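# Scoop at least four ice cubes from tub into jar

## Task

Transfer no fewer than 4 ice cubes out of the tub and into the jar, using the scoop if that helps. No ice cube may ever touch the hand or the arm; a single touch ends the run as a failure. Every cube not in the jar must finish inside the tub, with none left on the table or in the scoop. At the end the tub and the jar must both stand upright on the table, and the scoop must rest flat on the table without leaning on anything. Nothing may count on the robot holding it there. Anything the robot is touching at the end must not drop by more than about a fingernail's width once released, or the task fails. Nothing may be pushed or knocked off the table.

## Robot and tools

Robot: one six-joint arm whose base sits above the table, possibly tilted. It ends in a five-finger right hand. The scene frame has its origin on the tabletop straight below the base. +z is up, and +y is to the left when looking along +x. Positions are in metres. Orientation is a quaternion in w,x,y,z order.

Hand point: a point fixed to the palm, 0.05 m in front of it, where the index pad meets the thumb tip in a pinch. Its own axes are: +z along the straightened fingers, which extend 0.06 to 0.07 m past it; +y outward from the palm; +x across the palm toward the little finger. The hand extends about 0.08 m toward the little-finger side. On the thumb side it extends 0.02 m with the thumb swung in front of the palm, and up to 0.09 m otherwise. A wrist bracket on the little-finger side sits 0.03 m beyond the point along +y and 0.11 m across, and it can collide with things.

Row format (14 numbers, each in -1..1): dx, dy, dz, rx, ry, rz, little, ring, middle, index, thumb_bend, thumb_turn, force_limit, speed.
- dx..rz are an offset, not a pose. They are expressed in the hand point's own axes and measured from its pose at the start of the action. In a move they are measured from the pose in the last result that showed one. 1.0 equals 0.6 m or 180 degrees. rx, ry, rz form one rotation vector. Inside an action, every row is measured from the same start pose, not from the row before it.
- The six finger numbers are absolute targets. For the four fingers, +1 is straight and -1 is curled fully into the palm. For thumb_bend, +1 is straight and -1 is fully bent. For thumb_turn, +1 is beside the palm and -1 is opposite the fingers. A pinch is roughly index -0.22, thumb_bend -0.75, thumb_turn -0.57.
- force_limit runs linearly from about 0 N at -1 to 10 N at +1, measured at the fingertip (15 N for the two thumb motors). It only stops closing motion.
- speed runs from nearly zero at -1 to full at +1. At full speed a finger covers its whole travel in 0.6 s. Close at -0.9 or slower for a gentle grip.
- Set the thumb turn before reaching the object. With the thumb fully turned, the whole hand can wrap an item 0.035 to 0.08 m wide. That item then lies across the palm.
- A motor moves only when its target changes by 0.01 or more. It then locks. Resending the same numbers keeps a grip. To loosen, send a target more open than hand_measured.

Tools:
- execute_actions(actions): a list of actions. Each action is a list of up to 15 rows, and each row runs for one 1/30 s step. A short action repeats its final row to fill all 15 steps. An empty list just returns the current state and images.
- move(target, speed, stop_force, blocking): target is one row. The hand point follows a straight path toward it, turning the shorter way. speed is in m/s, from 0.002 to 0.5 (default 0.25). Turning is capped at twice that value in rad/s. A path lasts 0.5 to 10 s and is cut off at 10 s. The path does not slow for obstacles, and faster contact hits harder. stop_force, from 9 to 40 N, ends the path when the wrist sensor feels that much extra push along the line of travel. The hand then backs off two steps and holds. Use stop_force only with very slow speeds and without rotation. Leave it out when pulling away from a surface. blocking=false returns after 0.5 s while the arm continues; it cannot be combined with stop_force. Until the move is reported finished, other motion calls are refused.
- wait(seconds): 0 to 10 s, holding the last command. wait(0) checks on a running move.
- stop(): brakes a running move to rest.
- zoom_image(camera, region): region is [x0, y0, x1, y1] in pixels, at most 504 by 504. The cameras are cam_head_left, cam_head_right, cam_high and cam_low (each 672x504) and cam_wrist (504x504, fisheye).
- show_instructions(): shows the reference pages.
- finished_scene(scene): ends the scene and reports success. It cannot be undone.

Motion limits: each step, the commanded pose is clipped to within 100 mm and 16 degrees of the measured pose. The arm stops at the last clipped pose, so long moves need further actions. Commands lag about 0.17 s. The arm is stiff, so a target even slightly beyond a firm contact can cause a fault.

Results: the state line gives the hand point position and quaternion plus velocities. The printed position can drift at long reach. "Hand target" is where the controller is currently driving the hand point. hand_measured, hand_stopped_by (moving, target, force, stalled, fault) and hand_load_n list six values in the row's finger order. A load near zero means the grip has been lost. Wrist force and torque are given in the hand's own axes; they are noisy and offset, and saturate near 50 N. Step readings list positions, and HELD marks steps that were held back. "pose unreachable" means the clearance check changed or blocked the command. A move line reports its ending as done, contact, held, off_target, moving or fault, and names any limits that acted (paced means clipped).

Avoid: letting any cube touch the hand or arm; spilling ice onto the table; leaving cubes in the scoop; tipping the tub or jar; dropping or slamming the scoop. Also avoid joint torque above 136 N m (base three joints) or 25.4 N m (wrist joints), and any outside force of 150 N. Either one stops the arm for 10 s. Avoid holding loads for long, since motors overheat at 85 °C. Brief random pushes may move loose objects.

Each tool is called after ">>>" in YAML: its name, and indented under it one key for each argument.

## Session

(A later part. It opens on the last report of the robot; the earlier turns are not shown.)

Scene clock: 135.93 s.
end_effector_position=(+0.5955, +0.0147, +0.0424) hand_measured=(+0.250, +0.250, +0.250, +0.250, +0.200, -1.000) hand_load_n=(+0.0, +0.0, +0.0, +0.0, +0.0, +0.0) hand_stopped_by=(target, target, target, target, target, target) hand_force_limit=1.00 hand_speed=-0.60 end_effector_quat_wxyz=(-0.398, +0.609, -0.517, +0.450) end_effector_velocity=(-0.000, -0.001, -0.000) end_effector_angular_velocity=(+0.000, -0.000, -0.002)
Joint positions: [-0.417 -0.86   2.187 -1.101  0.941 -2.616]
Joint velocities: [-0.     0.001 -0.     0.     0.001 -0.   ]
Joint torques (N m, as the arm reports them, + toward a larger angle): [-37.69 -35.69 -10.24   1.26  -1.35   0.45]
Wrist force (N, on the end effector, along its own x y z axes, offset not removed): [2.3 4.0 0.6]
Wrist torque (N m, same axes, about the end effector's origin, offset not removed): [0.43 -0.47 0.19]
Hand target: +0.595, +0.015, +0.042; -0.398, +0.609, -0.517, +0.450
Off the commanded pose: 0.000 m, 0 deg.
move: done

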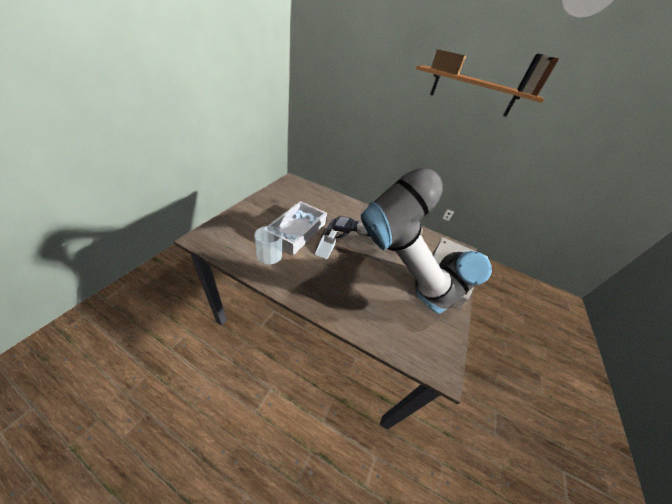

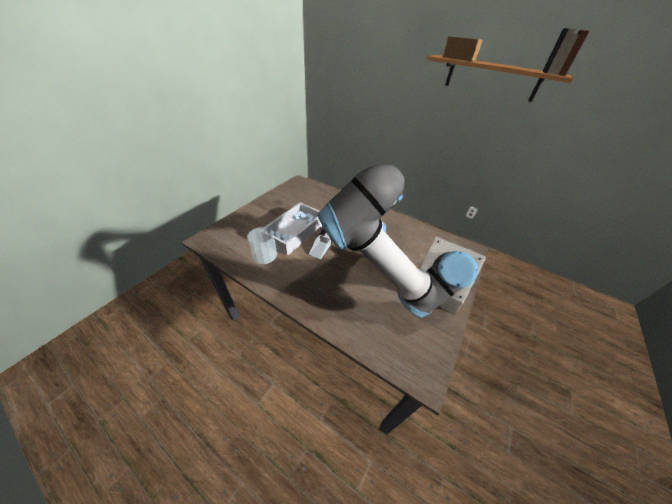

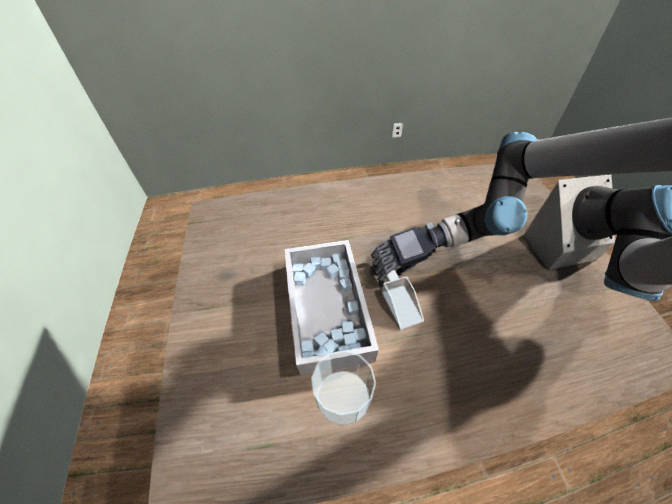

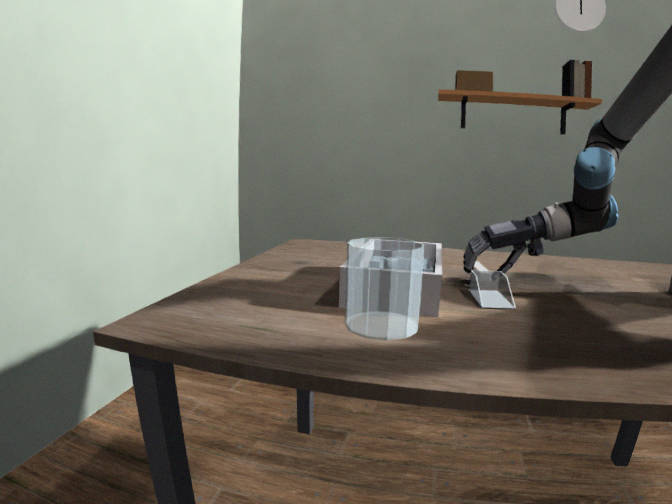

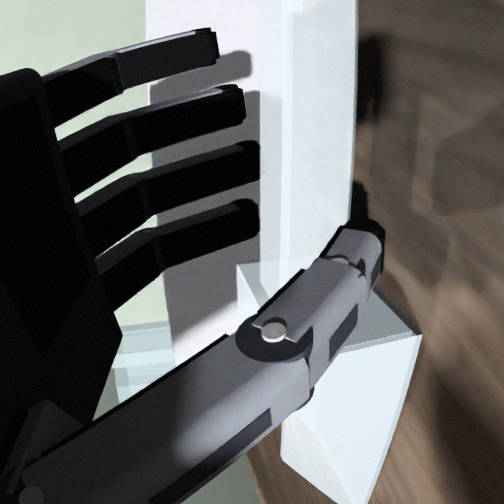

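>>> move:
  target: [-0.012,0.015,0.005,0,0,0,0.2,0.2,0.2,0.2,0,-1,1,0]
  speed: 0.03

>>> move:
  target: [0,0,0,0,0,0,-1,-1,-1,-1,-1,-1,1,-0.6]

>>> move:
  target: [0.032,-0.222,-0.064,0,0,0,-1,-1,-1,-1,-1,-1,1,-0.6]
  speed: 0.15

>>> move:
  target: [0.098,-0.062,0.265,-0.008,0.037,-0.134,-1,-1,-1,-1,-1,-1,1,-0.6]
  speed: 0.15

>>> move:
  target: [-0.045,0.067,0.021,0,0,0,-1,-1,-1,-1,-1,-1,1,-0.6]
  speed: 0.05

>>> zoom_image:
  camera: "cam_high"
  region: [240, 200, 440, 380]

Scene clock: 153.80 s.
end_effector_position=(+0.5955, +0.0206, +0.0321) hand_measured=(+0.200, +0.200, +0.200, +0.200, +0.000, -1.000) hand_load_n=(+0.0, +0.0, +0.0, +0.0, +0.0, +0.0) hand_stopped_by=(target, target, target, target, target, target) hand_force_limit=1.00 hand_speed=0.00 end_effector_quat_wxyz=(-0.398, +0.609, -0.517, +0.450) end_effector_velocity=(+0.000, +0.000, -0.000) end_effector_angular_velocity=(+0.000, -0.001, -0.001)
Joint positions: [-0.387 -0.852  2.189 -1.115  0.97  -2.608]
Joint velocities: [ 0.002  0.    -0.    -0.001  0.004  0.002]
Joint torques (N m, as the arm reports them, + toward a larger angle): [-21.52  -9.18  -0.27  -2.93   3.21   2.56]
Wrist force (N, on the end effector, along its own x y z axes, offset not removed): [2.7 1.1 0.5]
Wrist torque (N m, same axes, about the end effector's origin, offset not removed): [0.05 -0.47 0.00]
Hand target: +0.595, +0.021, +0.032; -0.398, +0.609, -0.517, +0.450
Off the commanded pose: 0.000 m, 0 deg.
move: done

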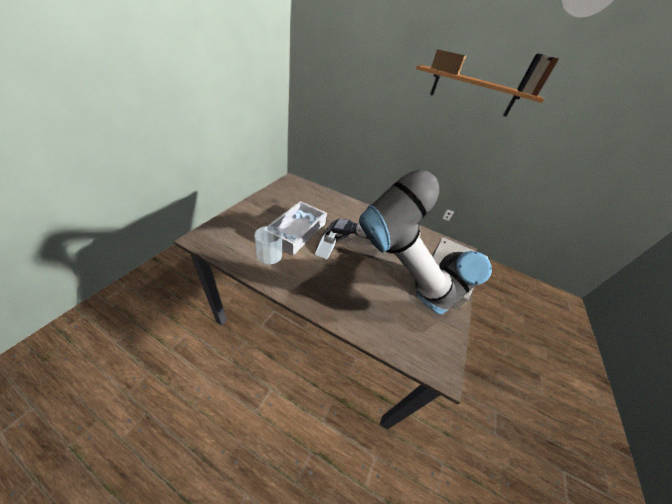

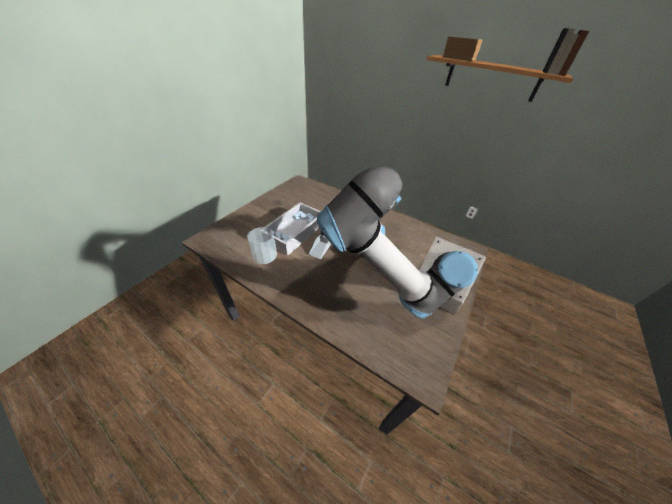

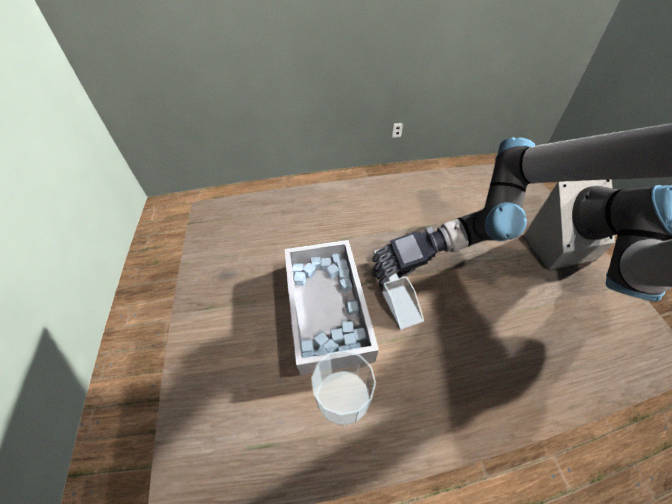

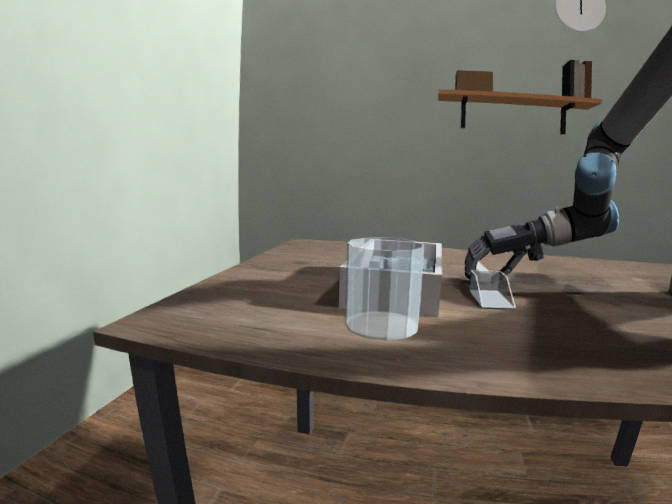

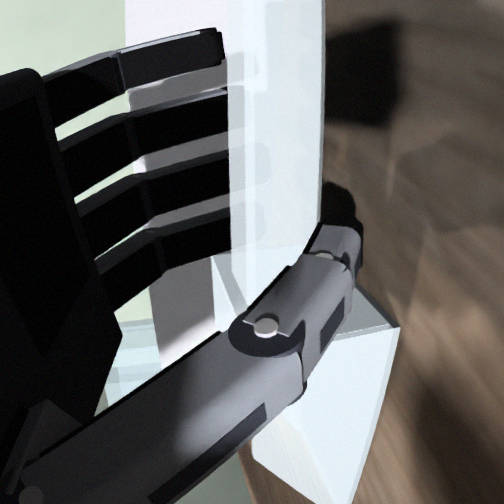

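Scene clock: 154.60 s.
end_effector_position=(+0.5955, +0.0206, +0.0321) hand_measured=(-0.150, -0.078, -0.052, -0.058, -0.116, -1.000) hand_load_n=(+10.0, +2.5, +5.0, +14.0, +26.0, +9.5) hand_stopped_by=(force, force, force, force, force, target) hand_force_limit=1.00 hand_speed=-0.60 end_effector_quat_wxyz=(-0.398, +0.609, -0.517, +0.450) end_effector_velocity=(+0.001, +0.001, +0.000) end_effector_angular_velocity=(-0.000, -0.001, +0.002)
Joint positions: [-0.387 -0.852  2.189 -1.115  0.97  -2.608]
Joint velocities: [ 0.001 -0.001 -0.002  0.     0.     0.001]
Joint torques (N m, as the arm reports them, + toward a larger angle): [-37.59 -17.51  -0.89  -1.03  -1.62   1.26]
Wrist force (N, on the end effector, along its own x y z axes, offset not removed): [0.9 -0.9 -1.4]
Wrist torque (N m, same axes, about the end effector's origin, offset not removed): [0.18 -0.32 0.20]
Hand target: +0.595, +0.021, +0.032; -0.398, +0.609, -0.517, +0.450
Off the commanded pose: 0.000 m, 0 deg.
move: done

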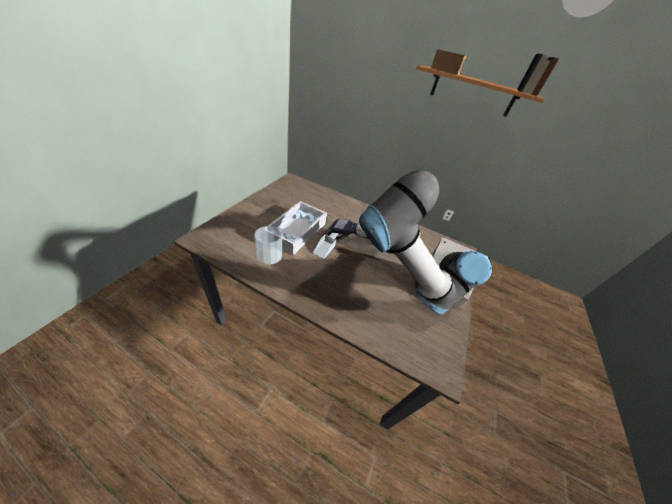

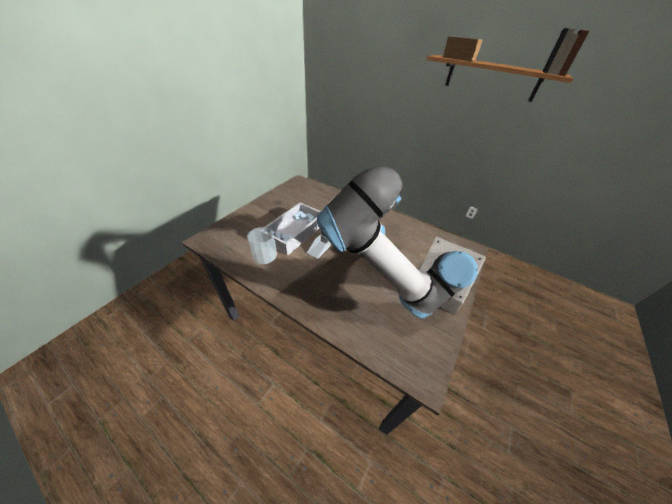

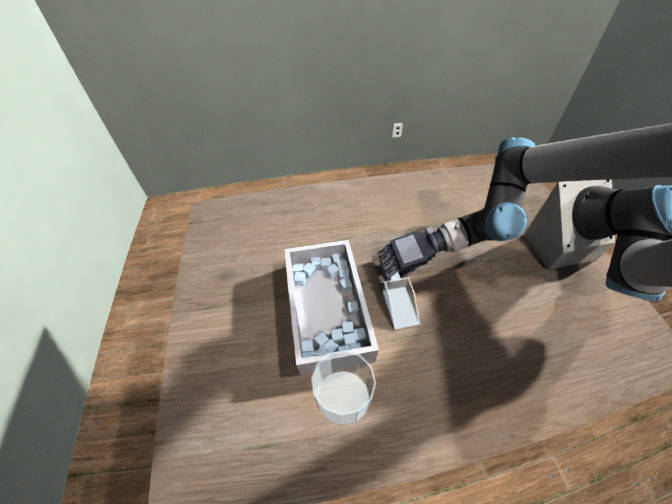

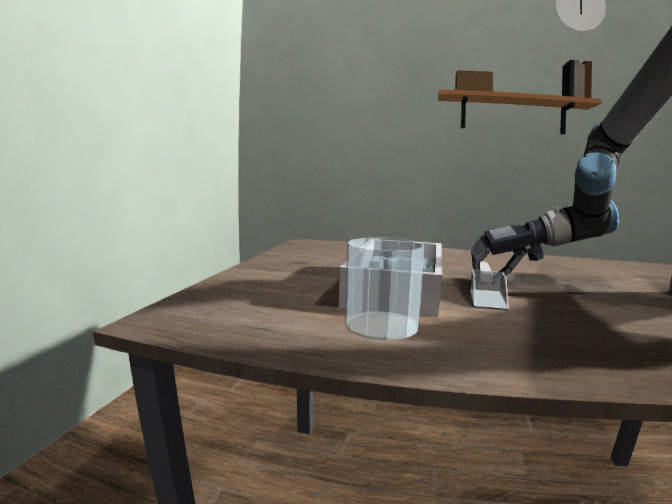

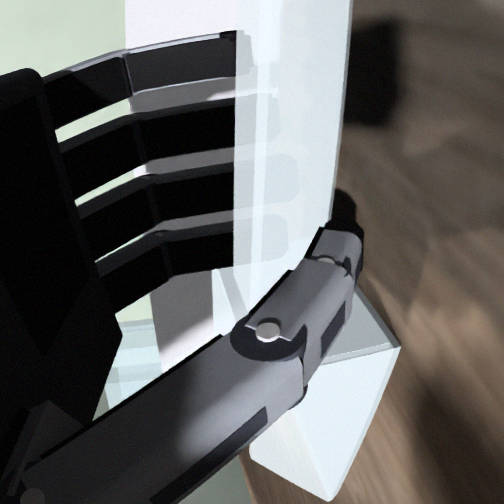

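Scene clock: 155.97 s.
end_effector_position=(+0.5959, +0.0202, +0.1720) hand_measured=(-0.150, -0.078, -0.052, -0.058, -0.114, -1.000) hand_load_n=(+8.5, +1.5, +4.5, +13.0, +27.0, +9.5) hand_stopped_by=(force, force, force, force, force, target) hand_force_limit=1.00 hand_speed=-0.60 end_effector_quat_wxyz=(-0.398, +0.609, -0.517, +0.450) end_effector_velocity=(-0.000, +0.001, +0.002) end_effector_angular_velocity=(-0.000, +0.001, +0.000)
Joint positions: [-0.628 -1.086  2.136 -0.776  0.737 -2.686]
Joint velocities: [-0.002 -0.003 -0.002  0.007 -0.003 -0.002]
Joint torques (N m, as the arm reports them, + toward a larger angle): [-36.61 -28.9  -22.39   1.16  -1.44  -2.74]
Wrist force (N, on the end effector, along its own x y z axes, offset not removed): [2.4 2.1 3.5]
Wrist torque (N m, same axes, about the end effector's origin, offset not removed): [-0.15 -0.60 0.14]
Hand target: +0.596, +0.020, +0.172; -0.398, +0.609, -0.517, +0.450
Off the commanded pose: 0.000 m, 0 deg.
move: done

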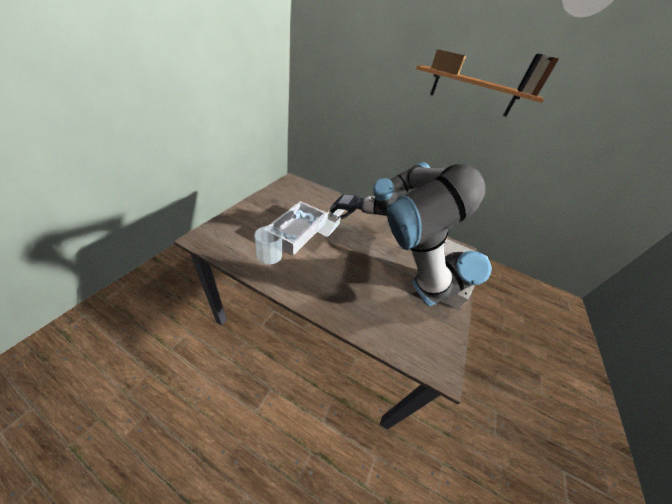

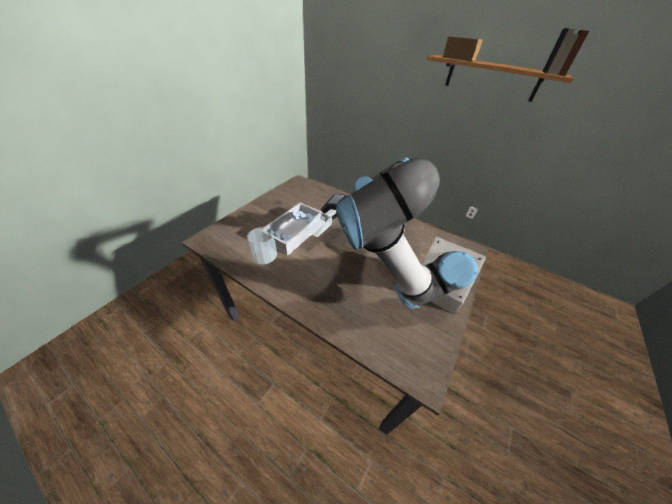

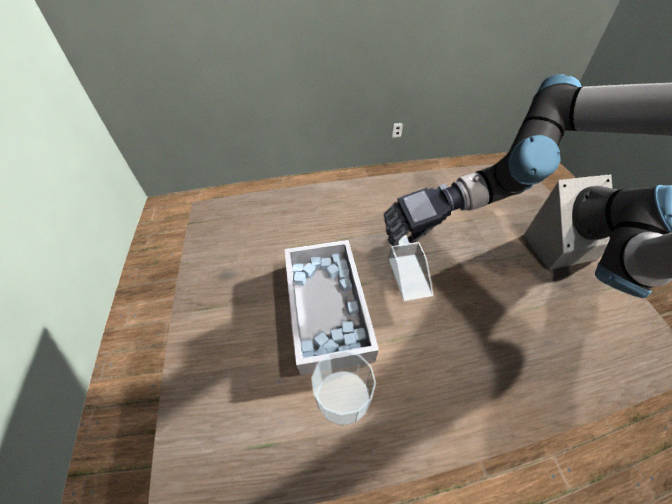

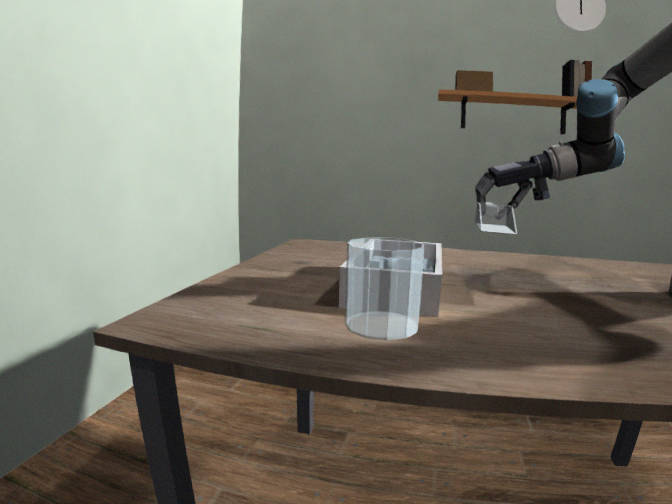

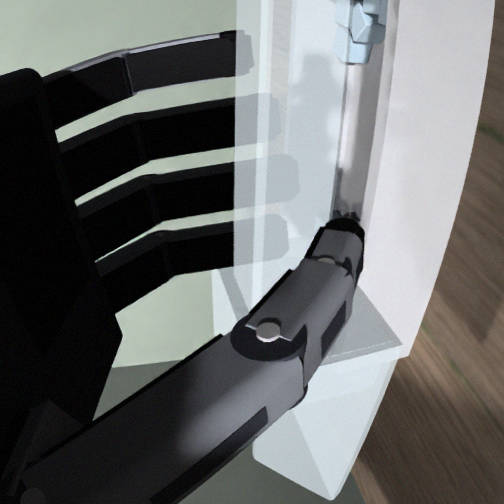

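Scene clock: 157.87 s.
end_effector_position=(+0.7621, -0.0291, +0.1712) hand_measured=(-0.150, -0.078, -0.052, -0.058, -0.114, -1.000) hand_load_n=(+8.5, +1.5, +4.5, +13.0, +27.0, +9.5) hand_stopped_by=(force, force, force, force, force, target) hand_force_limit=1.00 hand_speed=-0.60 end_effector_quat_wxyz=(-0.258, +0.681, -0.406, +0.551) end_effector_velocity=(+0.001, -0.001, -0.001) end_effector_angular_velocity=(-0.002, +0.002, -0.001)
Joint positions: [-0.426 -0.838  1.62  -0.485  1.036 -3.078]
Joint velocities: [ 0.001  0.003 -0.004  0.003  0.001 -0.002]
Joint torques (N m, as the arm reports them, + toward a larger angle): [-28.94 -14.66 -21.67   1.21   3.26  -2.66]
Wrist force (N, on the end effector, along its own x y z axes, offset not removed): [-0.7 4.2 -1.0]
Wrist torque (N m, same axes, about the end effector's origin, offset not removed): [0.66 0.03 0.03]
Hand target: +0.762, -0.029, +0.171; -0.258, +0.682, -0.406, +0.552
Off the commanded pose: 0.000 m, 0 deg.
move: done

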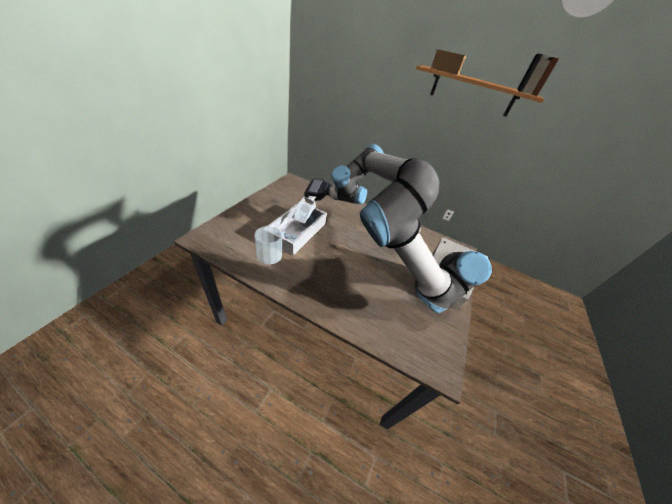

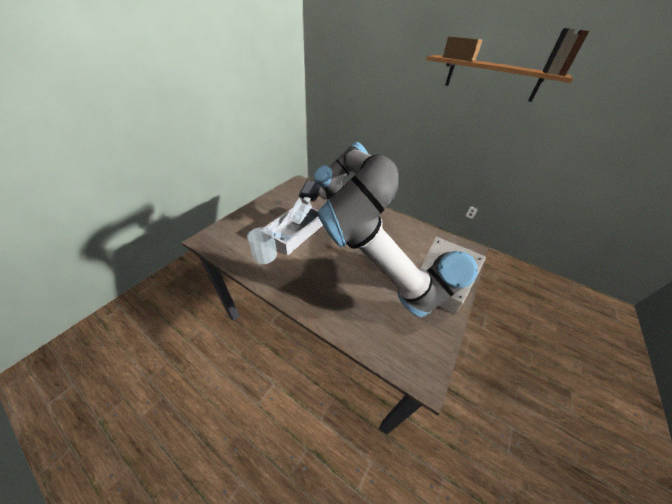

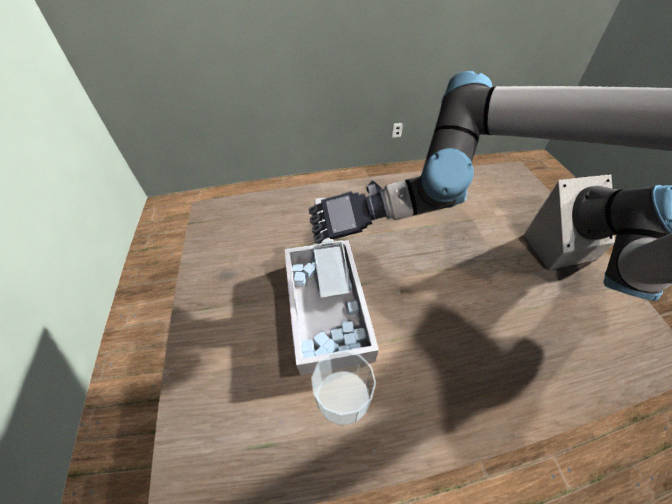

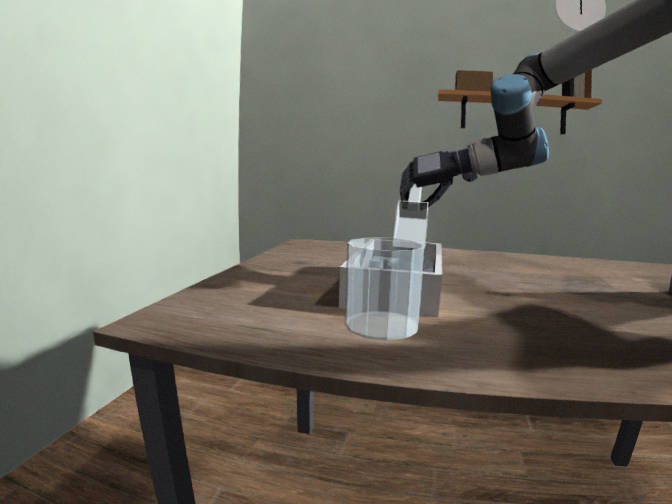

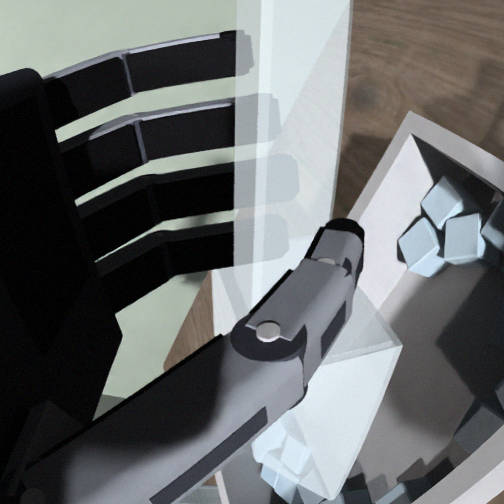

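Scene clock: 159.20 s.
end_effector_position=(+0.7617, -0.0292, +0.1213) hand_measured=(-0.150, -0.078, -0.052, -0.058, -0.114, -1.000) hand_load_n=(+8.5, +1.5, +4.5, +13.0, +27.0, +9.5) hand_stopped_by=(force, force, force, force, force, target) hand_force_limit=1.00 hand_speed=-0.60 end_effector_quat_wxyz=(-0.258, +0.681, -0.406, +0.551) end_effector_velocity=(+0.000, -0.000, -0.001) end_effector_angular_velocity=(-0.001, -0.001, -0.000)
Joint positions: [-0.365 -0.789  1.649 -0.573  1.094 -3.057]
Joint velocities: [ 0.001  0.002 -0.    -0.002  0.002 -0.   ]
Joint torques (N m, as the arm reports them, + toward a larger angle): [-29.26 -16.74  -5.08  -3.04   3.55   2.6 ]
Wrist force (N, on the end effector, along its own x y z axes, offset not removed): [0.5 2.3 -0.5]
Wrist torque (N m, same axes, about the end effector's origin, offset not removed): [0.28 -0.18 -0.02]
Hand target: +0.762, -0.029, +0.121; -0.258, +0.681, -0.406, +0.551
Off the commanded pose: 0.000 m, 0 deg.
move: done

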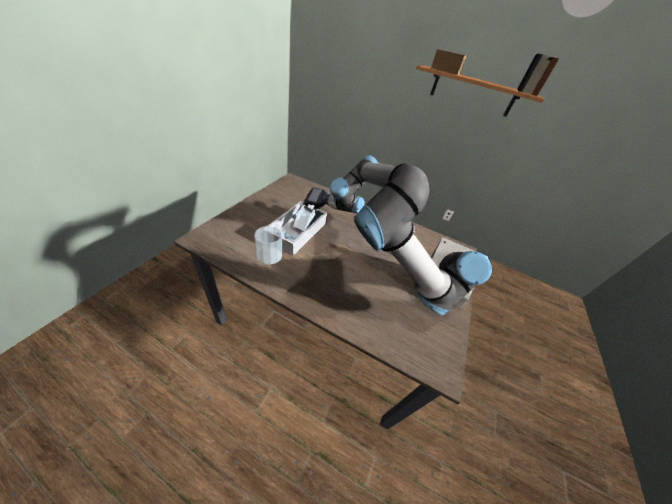

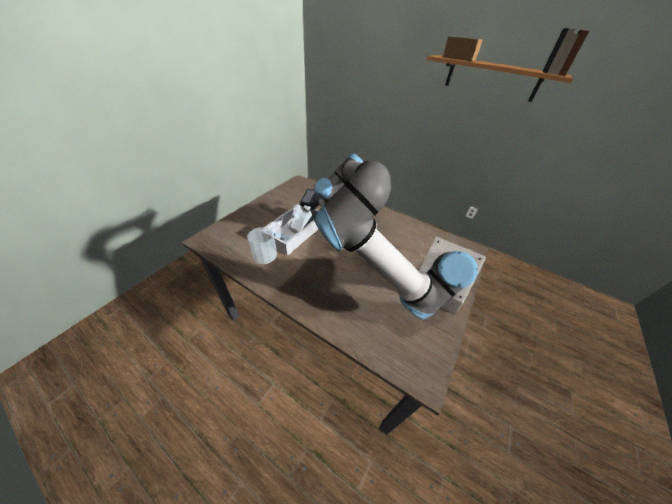

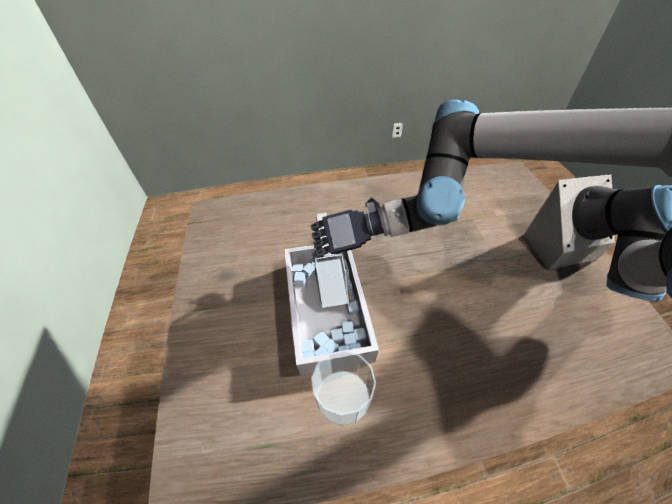

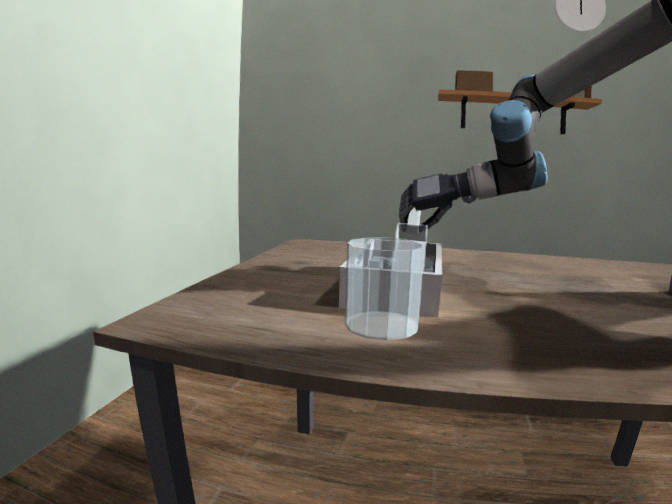

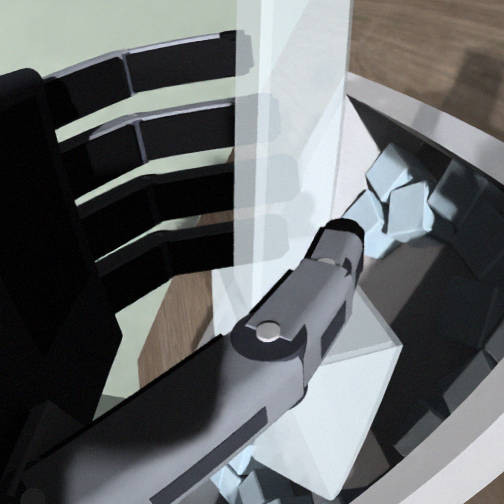

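Region (240, 200, 440, 380) of cam_high's 672x504 image, scaled by 2.520, with more detail than that image has; it fills the top 454 rows of this view, and the rest is white.

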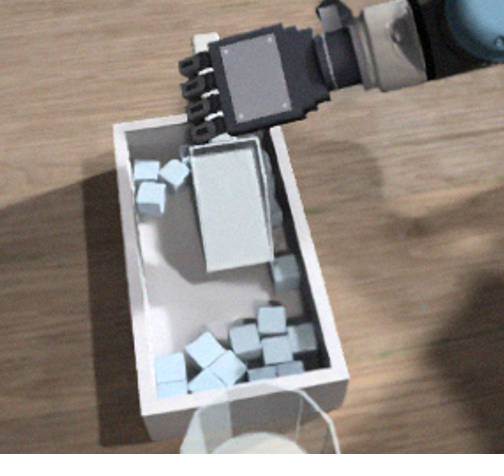

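>>> execute_actions:
  actions: []

Scene clock: 182.73 s.
end_effector_position=(+0.7617, -0.0292, +0.1212) hand_measured=(-0.150, -0.078, -0.052, -0.058, -0.114, -1.000) hand_load_n=(+8.5, +1.5, +4.5, +13.0, +27.0, +9.5) hand_stopped_by=(force, force, force, force, force, target) hand_force_limit=1.00 hand_speed=-0.60 end_effector_quat_wxyz=(-0.258, +0.681, -0.406, +0.551) end_effector_velocity=(-0.000, -0.000, -0.000) end_effector_angular_velocity=(+0.001, +0.001, -0.000)
Joint positions: [-0.365 -0.789  1.649 -0.573  1.094 -3.057]
Joint velocities: [-0.     0.001 -0.     0.    -0.001  0.001]
Joint torques (N m, as the arm reports them, + toward a larger angle): [-29.74 -16.56  -5.52  -2.91   3.38   2.52]
Wrist force (N, on the end effector, along its own x y z axes, offset not removed): [1.3 1.8 2.9]
Wrist torque (N m, same axes, about the end effector's origin, offset not removed): [-0.16 -0.33 0.13]
Hand target: +0.762, -0.029, +0.121; -0.258, +0.681, -0.406, +0.551
Off the commanded pose: 0.000 m, 0 deg.

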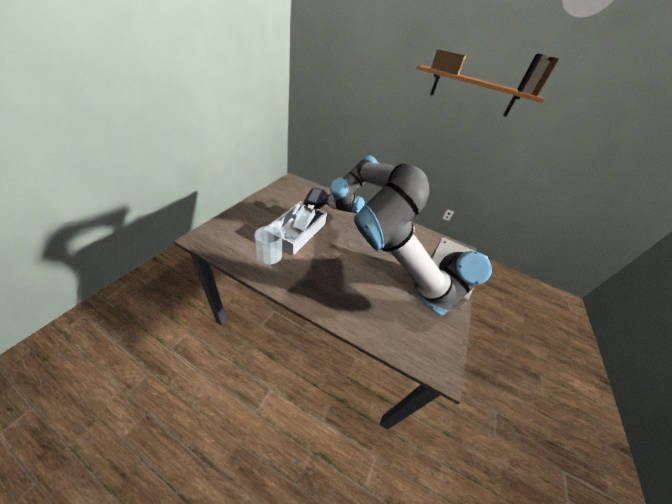

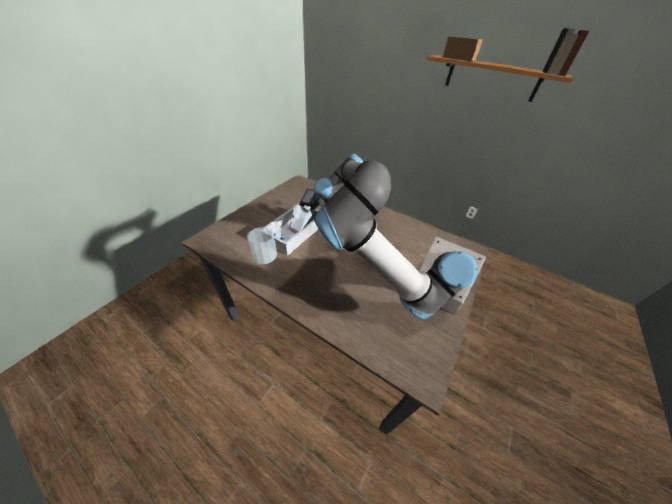

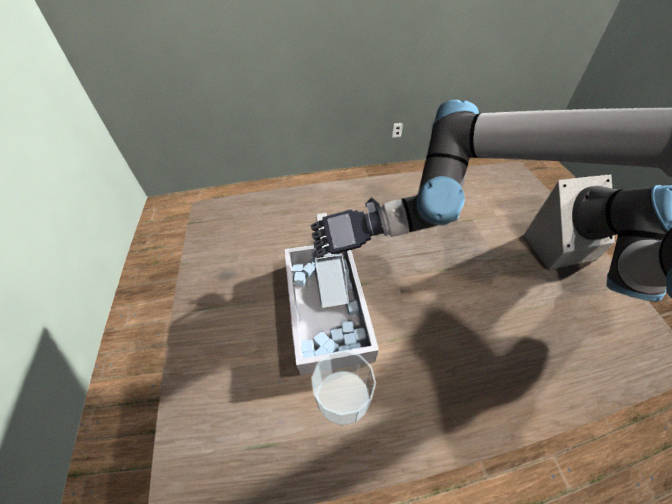

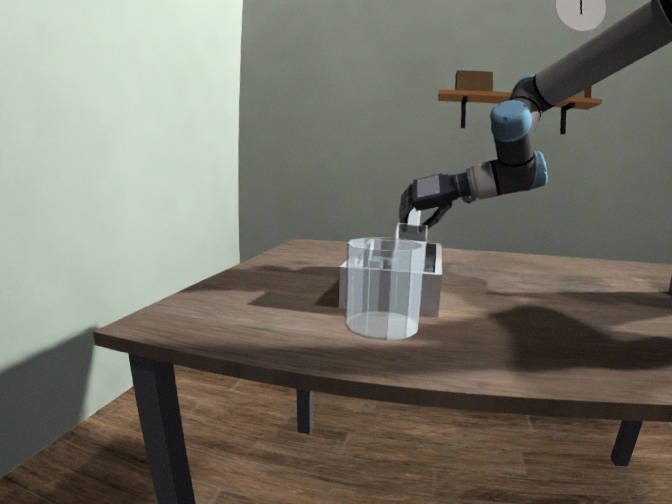

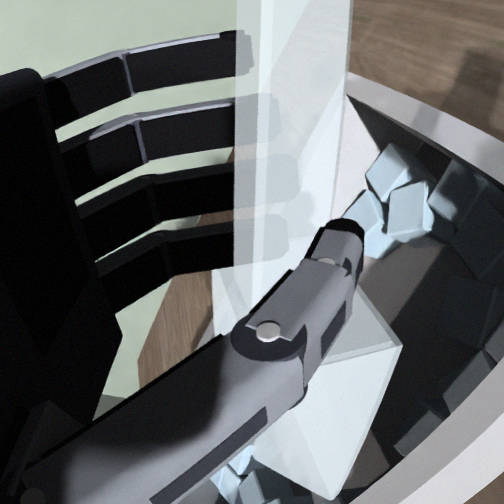

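Shift +0.008 x, down 0.027.

>>> move:
  target: [-0.0235,0.0325,0.0244,0,0,0,-1,-1,-1,-1,-1,-1,1,-0.6]
  speed: 0.04

>>> move:
  target: [-0.056,-0.036,-0.0063,0,0,0,-1,-1,-1,-1,-1,-1,1,-0.6]
  speed: 0.03

>>> zoom_image:
  camera: "cam_high"
  region: [240,200,440,380]

Scene clock: 188.53 s.
end_effector_position=(+0.7696, -0.0292, +0.0942) hand_measured=(-0.150, -0.080, -0.054, -0.058, -0.130, -1.000) hand_load_n=(+0.0, +0.0, +0.0, +0.0, +0.5, +0.5) hand_stopped_by=(force, force, force, force, force, target) hand_force_limit=1.00 hand_speed=-0.60 end_effector_quat_wxyz=(-0.258, +0.681, -0.406, +0.551) end_effector_velocity=(-0.000, +0.000, -0.003) end_effector_angular_velocity=(+0.001, +0.002, +0.000)
Joint positions: [-0.326 -0.746  1.63  -0.602  1.131 -3.045]
Joint velocities: [ 0.003  0.002  0.    -0.001  0.001  0.   ]
Joint torques (N m, as the arm reports them, + toward a larger angle): [-30.22 -16.93 -18.63  -2.82   3.45   2.59]
Wrist force (N, on the end effector, along its own x y z axes, offset not removed): [1.2 1.8 1.1]
Wrist torque (N m, same axes, about the end effector's origin, offset not removed): [0.15 -0.14 0.09]
Hand target: +0.770, -0.029, +0.094; -0.258, +0.681, -0.406, +0.551
Off the commanded pose: 0.000 m, 0 deg.
move: done

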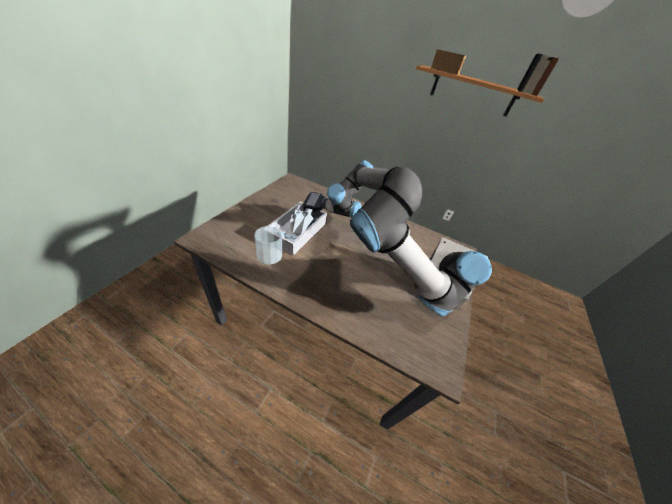

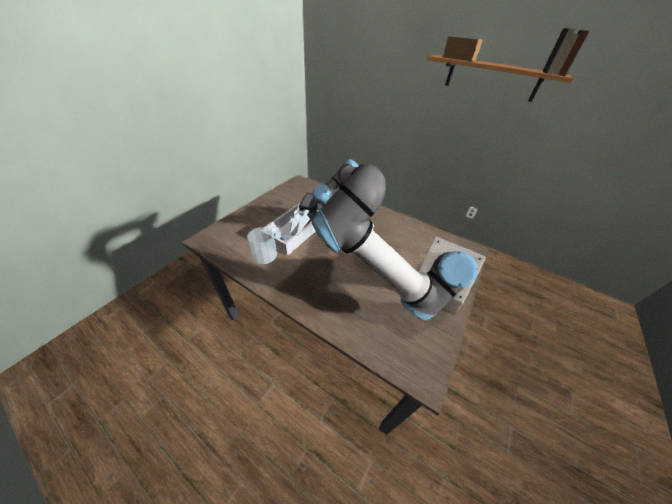

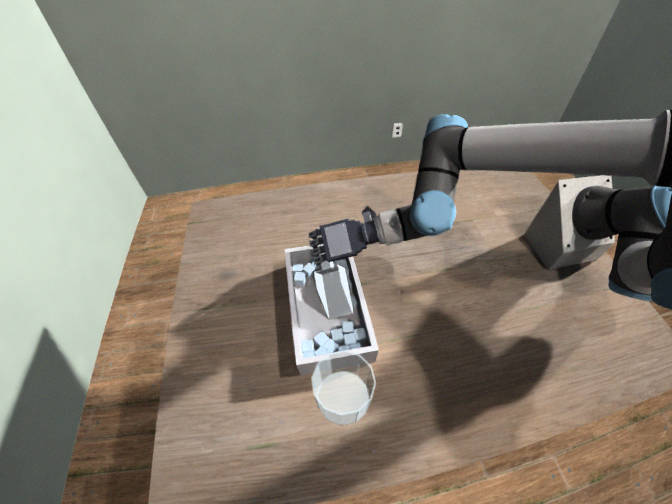

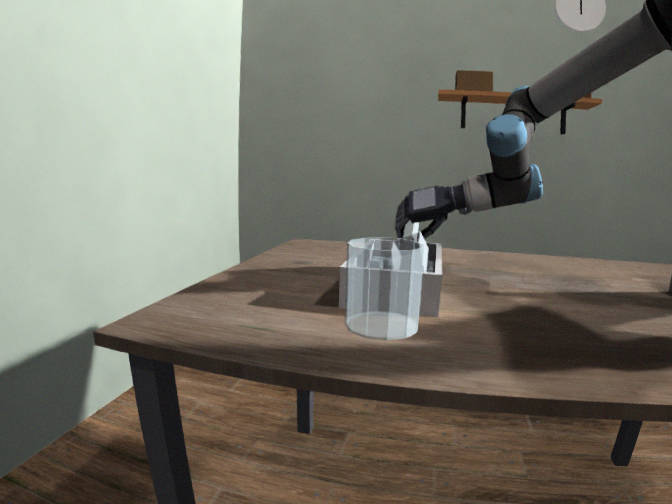

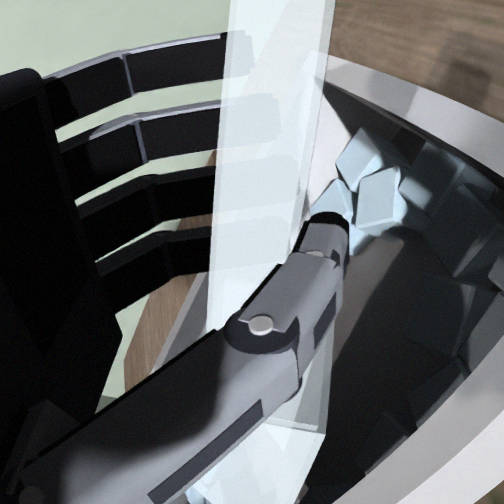

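Scene clock: 190.17 s.
end_effector_position=(+0.7697, +0.0108, +0.0943) hand_measured=(-0.150, -0.080, -0.054, -0.058, -0.130, -1.000) hand_load_n=(+0.0, +0.0, +0.0, +0.0, +0.5, +0.0) hand_stopped_by=(force, force, force, force, force, target) hand_force_limit=1.00 hand_speed=-0.60 end_effector_quat_wxyz=(-0.258, +0.681, -0.406, +0.551) end_effector_velocity=(-0.000, +0.002, -0.001) end_effector_angular_velocity=(-0.000, +0.001, +0.000)
Joint positions: [-0.275 -0.801  1.638 -0.562  1.18  -3.03 ]
Joint velocities: [ 0.002 -0.002  0.001  0.002  0.002 -0.   ]
Joint torques (N m, as the arm reports them, + toward a larger angle): [-28.89 -45.69  -4.18   1.38   3.39   2.78]
Wrist force (N, on the end effector, along its own x y z axes, offset not removed): [2.7 0.6 -1.5]
Wrist torque (N m, same axes, about the end effector's origin, offset not removed): [0.13 -0.17 0.04]
Hand target: +0.770, +0.011, +0.094; -0.258, +0.681, -0.406, +0.551
Off the commanded pose: 0.000 m, 0 deg.
move: done

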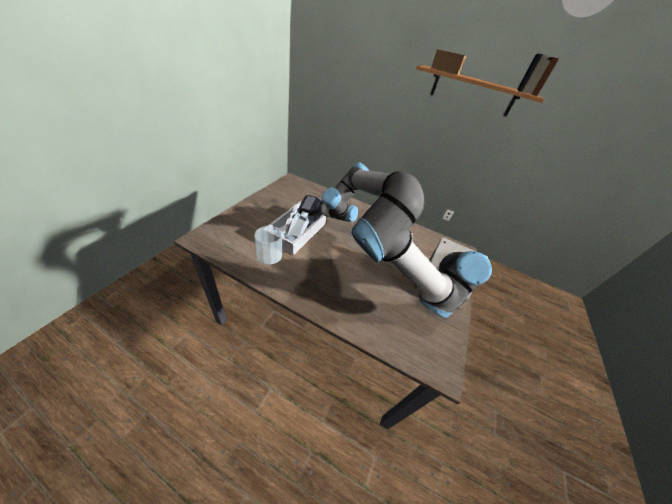

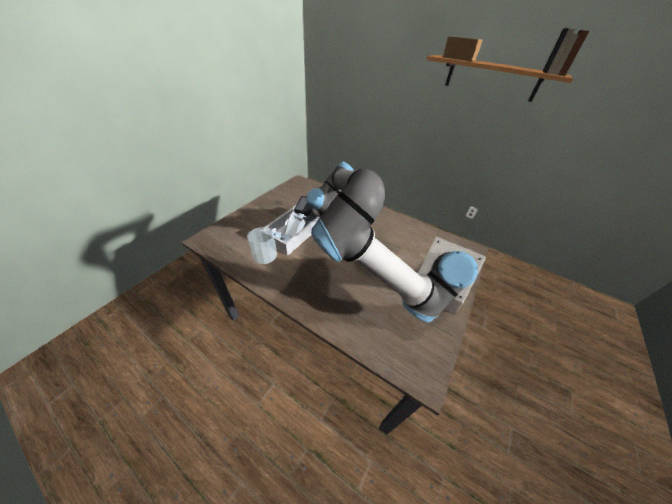

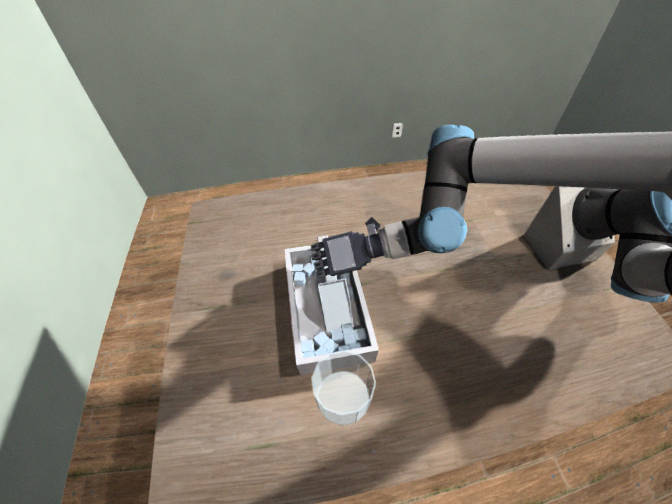

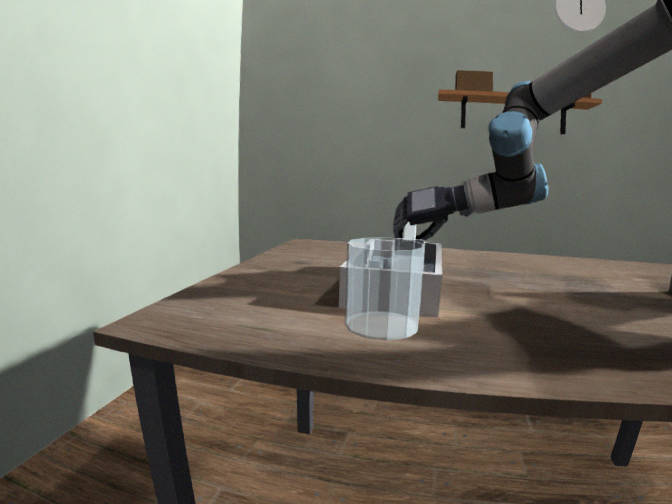

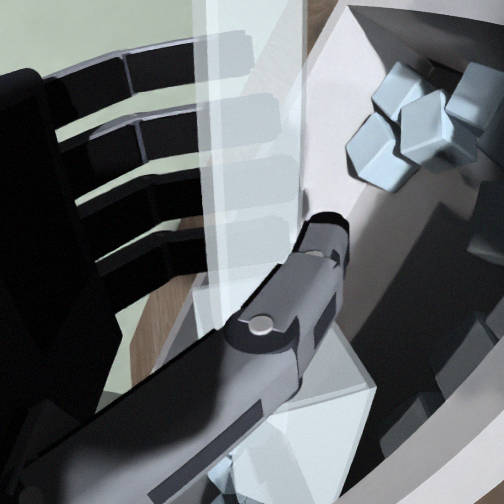

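Region (240, 200, 440, 380) of cam_high's 672x504 image, scaled by 2.520, with more detail than that image has; it fills the top 454 rows of this view, and the rest is white.

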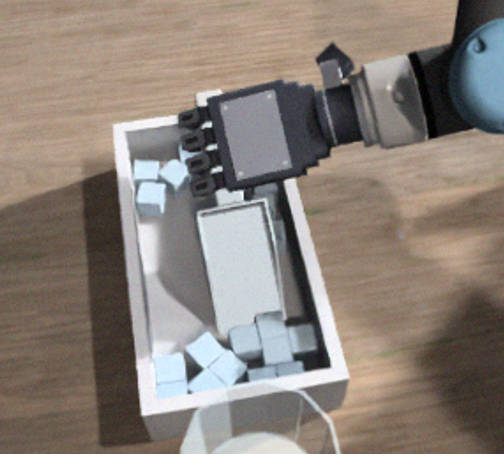

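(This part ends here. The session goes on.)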